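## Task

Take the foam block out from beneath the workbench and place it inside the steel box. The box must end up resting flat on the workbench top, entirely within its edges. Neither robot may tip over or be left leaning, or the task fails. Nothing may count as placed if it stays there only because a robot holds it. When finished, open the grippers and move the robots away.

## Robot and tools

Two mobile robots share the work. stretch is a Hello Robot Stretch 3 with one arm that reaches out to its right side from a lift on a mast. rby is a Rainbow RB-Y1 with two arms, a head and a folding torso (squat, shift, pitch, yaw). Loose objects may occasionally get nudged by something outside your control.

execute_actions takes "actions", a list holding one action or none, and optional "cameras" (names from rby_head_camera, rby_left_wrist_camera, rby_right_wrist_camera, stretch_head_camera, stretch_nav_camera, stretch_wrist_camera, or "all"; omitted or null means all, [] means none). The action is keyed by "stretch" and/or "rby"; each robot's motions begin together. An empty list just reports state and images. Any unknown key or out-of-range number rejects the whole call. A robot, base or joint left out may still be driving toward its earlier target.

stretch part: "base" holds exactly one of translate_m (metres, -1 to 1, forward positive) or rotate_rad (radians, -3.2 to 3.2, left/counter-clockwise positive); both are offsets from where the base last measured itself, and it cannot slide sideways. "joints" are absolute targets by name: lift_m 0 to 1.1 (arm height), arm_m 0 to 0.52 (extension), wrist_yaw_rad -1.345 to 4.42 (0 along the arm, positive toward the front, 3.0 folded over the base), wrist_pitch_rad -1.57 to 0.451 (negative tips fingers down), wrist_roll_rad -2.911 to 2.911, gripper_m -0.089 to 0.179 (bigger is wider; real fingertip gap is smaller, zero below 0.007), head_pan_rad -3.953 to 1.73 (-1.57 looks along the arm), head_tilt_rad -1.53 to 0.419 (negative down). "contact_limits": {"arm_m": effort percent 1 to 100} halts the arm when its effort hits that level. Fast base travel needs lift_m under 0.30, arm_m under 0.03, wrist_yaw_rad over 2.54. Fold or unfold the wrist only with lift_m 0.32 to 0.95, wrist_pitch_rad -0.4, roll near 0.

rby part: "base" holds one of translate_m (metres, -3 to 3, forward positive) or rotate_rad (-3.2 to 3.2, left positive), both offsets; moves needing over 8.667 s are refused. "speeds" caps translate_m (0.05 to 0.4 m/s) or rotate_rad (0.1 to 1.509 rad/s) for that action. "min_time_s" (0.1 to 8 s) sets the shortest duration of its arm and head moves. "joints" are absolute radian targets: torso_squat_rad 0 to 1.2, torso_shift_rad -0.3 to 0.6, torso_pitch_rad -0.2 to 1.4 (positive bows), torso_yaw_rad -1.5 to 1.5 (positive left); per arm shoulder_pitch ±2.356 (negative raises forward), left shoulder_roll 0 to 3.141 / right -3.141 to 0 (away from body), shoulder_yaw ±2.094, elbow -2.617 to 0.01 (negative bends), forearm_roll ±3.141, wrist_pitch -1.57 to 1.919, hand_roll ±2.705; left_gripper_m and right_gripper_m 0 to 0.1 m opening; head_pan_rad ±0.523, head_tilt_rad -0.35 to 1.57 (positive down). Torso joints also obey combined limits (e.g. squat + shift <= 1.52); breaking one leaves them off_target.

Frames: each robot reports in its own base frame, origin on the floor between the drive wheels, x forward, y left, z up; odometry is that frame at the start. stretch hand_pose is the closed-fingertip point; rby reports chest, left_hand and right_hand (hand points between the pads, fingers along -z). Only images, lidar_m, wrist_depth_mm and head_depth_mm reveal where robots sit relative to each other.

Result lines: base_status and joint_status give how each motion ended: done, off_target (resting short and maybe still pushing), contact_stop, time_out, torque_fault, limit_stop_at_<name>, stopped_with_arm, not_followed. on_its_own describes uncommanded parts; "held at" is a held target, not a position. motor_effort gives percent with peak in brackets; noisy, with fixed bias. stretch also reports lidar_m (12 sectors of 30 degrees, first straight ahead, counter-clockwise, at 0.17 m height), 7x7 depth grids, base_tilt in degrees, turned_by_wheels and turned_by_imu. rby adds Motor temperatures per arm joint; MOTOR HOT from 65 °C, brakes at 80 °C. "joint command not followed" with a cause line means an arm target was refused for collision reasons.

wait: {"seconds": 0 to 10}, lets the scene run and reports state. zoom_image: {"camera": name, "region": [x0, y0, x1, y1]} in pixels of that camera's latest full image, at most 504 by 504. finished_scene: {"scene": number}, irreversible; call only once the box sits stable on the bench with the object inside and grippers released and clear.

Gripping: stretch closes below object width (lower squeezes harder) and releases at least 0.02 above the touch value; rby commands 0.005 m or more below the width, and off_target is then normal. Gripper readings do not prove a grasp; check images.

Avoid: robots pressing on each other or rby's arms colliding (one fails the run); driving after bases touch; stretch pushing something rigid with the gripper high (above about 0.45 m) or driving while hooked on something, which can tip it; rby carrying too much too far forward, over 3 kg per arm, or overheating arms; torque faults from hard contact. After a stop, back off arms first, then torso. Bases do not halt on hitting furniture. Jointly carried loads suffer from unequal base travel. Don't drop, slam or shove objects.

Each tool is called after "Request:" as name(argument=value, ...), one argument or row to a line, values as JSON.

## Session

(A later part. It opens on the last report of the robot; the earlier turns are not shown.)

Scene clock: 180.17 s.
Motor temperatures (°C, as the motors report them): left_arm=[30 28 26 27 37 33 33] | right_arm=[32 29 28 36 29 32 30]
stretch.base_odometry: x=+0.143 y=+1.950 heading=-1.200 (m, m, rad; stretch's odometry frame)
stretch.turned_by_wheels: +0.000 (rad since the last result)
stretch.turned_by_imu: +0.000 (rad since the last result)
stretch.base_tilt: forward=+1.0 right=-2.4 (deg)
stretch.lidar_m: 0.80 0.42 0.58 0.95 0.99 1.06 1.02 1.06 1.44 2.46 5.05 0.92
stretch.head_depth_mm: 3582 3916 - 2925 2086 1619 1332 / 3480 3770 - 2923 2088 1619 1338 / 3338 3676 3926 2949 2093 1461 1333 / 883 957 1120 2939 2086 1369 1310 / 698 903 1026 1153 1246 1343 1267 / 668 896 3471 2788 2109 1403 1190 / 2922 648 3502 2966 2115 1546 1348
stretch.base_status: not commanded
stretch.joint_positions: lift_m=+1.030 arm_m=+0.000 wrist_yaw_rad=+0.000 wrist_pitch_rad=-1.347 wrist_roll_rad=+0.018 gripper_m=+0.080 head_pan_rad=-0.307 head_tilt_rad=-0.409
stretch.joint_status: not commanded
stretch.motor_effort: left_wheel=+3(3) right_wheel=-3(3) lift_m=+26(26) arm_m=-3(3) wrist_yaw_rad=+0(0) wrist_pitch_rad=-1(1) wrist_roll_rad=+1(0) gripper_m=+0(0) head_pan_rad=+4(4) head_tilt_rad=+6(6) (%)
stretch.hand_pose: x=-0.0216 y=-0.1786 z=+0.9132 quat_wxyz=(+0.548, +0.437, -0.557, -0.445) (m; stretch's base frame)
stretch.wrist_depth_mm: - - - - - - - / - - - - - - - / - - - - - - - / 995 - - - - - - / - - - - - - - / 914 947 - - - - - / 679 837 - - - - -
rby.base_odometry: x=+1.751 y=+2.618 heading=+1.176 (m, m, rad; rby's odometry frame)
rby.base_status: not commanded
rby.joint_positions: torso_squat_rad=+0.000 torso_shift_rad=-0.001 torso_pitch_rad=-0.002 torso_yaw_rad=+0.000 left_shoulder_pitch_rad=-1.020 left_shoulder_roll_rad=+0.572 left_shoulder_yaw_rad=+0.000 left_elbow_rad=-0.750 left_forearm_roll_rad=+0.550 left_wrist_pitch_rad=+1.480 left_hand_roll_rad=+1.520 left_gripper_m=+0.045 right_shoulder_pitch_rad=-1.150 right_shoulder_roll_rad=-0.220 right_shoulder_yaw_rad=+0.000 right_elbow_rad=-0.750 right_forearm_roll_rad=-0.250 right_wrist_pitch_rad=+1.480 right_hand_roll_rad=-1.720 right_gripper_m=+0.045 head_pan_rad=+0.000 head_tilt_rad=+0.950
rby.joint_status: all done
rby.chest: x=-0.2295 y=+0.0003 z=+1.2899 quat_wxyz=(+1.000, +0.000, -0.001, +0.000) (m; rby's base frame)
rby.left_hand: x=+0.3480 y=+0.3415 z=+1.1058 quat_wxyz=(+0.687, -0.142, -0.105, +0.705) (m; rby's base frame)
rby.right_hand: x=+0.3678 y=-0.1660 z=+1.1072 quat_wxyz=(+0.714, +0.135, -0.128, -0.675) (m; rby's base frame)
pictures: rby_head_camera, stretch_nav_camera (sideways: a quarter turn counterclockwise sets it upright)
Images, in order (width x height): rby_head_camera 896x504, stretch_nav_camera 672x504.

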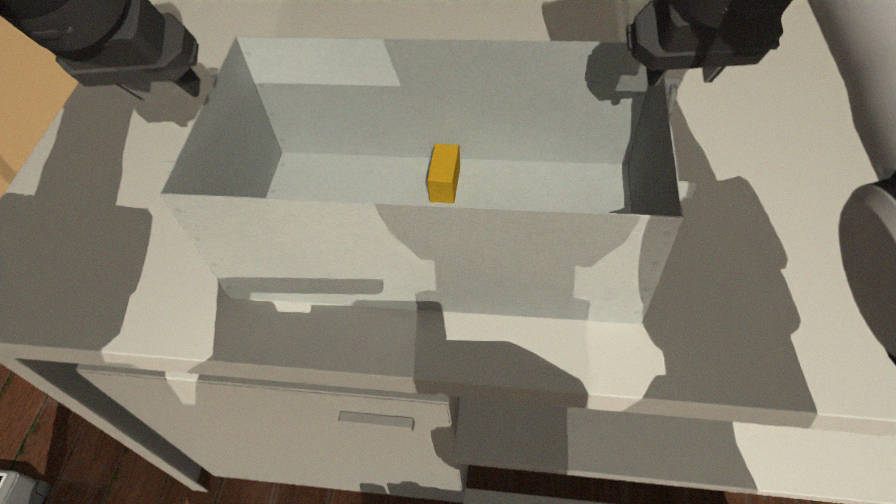

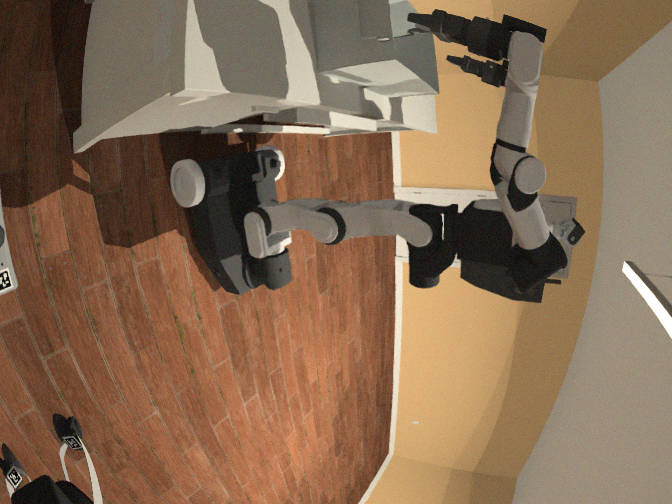

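Request:
execute_actions(
  actions=[
    {"rby":{"base":{"translate_m":-0.5},"joints":{"left_shoulder_pitch_rad":-1.15,"right_shoulder_pitch_rad":-1.28,"head_tilt_rad":0.6}}},
  ],
  cameras=["rby_head_camera"],
)

Scene clock: 183.77 s.
Motor temperatures (°C, as the motors report them): left_arm=[30 28 26 27 37 33 33] | right_arm=[32 29 28 36 29 32 30]
stretch.base_odometry: x=+0.143 y=+1.950 heading=-1.200 (m, m, rad; stretch's odometry frame)
stretch.turned_by_wheels: +0.000 (rad since the last result)
stretch.turned_by_imu: +0.000 (rad since the last result)
stretch.base_tilt: forward=+1.3 right=-2.5 (deg)
stretch.lidar_m: 0.92 0.42 0.58 0.95 0.98 1.06 1.02 1.06 1.44 2.45 1.44 0.94
stretch.head_depth_mm: 811 1079 1248 2896 1618 1512 1338 / 1019 1097 1230 1344 1500 1469 1333 / 711 3674 3917 2940 2084 1407 1335 / 628 3517 3798 2966 2089 1580 1340 / 628 667 3660 2974 2107 1636 1344 / 1040 1053 3574 2974 2119 1634 1340 / 2967 3181 3440 2986 2120 1647 1347
stretch.base_status: not commanded
stretch.joint_positions: lift_m=+1.030 arm_m=+0.000 wrist_yaw_rad=+0.000 wrist_pitch_rad=-1.347 wrist_roll_rad=+0.018 gripper_m=+0.080 head_pan_rad=-0.307 head_tilt_rad=-0.409
stretch.joint_status: not commanded
stretch.motor_effort: left_wheel=+3(4) right_wheel=-3(3) lift_m=+26(26) arm_m=-3(3) wrist_yaw_rad=-1(0) wrist_pitch_rad=-1(1) wrist_roll_rad=+0(0) gripper_m=+0(0) head_pan_rad=+4(5) head_tilt_rad=+6(5) (%)
stretch.hand_pose: x=-0.0216 y=-0.1786 z=+0.9132 quat_wxyz=(+0.548, +0.437, -0.557, -0.445) (m; stretch's base frame)
stretch.wrist_depth_mm: 967 - - - - - - / - - - - - - - / - - - - - - - / - - - - - - - / - - - - - - - / 862 950 - - - - - / 653 814 - - - - -
rby.base_odometry: x=+1.559 y=+2.157 heading=+1.176 (m, m, rad; rby's odometry frame)
rby.base_status: done
rby.joint_positions: torso_squat_rad=+0.000 torso_shift_rad=-0.001 torso_pitch_rad=-0.002 torso_yaw_rad=+0.000 left_shoulder_pitch_rad=-1.150 left_shoulder_roll_rad=+0.572 left_shoulder_yaw_rad=+0.000 left_elbow_rad=-0.750 left_forearm_roll_rad=+0.550 left_wrist_pitch_rad=+1.480 left_hand_roll_rad=+1.520 left_gripper_m=+0.045 right_shoulder_pitch_rad=-1.280 right_shoulder_roll_rad=-0.220 right_shoulder_yaw_rad=+0.000 right_elbow_rad=-0.750 right_forearm_roll_rad=-0.250 right_wrist_pitch_rad=+1.480 right_hand_roll_rad=-1.720 right_gripper_m=+0.045 head_pan_rad=+0.000 head_tilt_rad=+0.600
rby.joint_status: all done
rby.chest: x=-0.2297 y=+0.0003 z=+1.2899 quat_wxyz=(+1.000, +0.000, -0.001, +0.000) (m; rby's base frame)
rby.left_hand: x=+0.3805 y=+0.3152 z=+1.1787 quat_wxyz=(+0.694, -0.187, -0.144, +0.680) (m; rby's base frame)
rby.right_hand: x=+0.3922 y=-0.1391 z=+1.1820 quat_wxyz=(+0.719, +0.179, -0.168, -0.650) (m; rby's base frame)
pictures: rby_head_camera
Images, in order (width x height): rby_head_camera 896x504.

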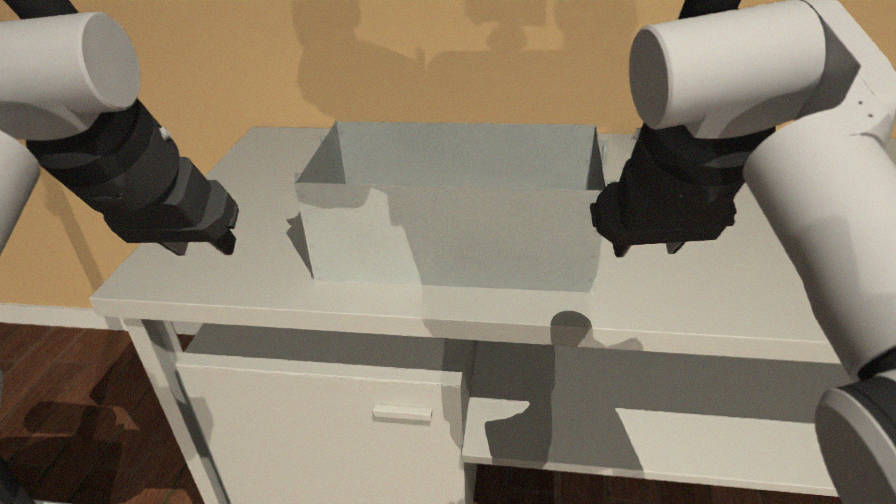

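Request:
finished_scene(
  scene=1,
)

The scene is finished: the task was done.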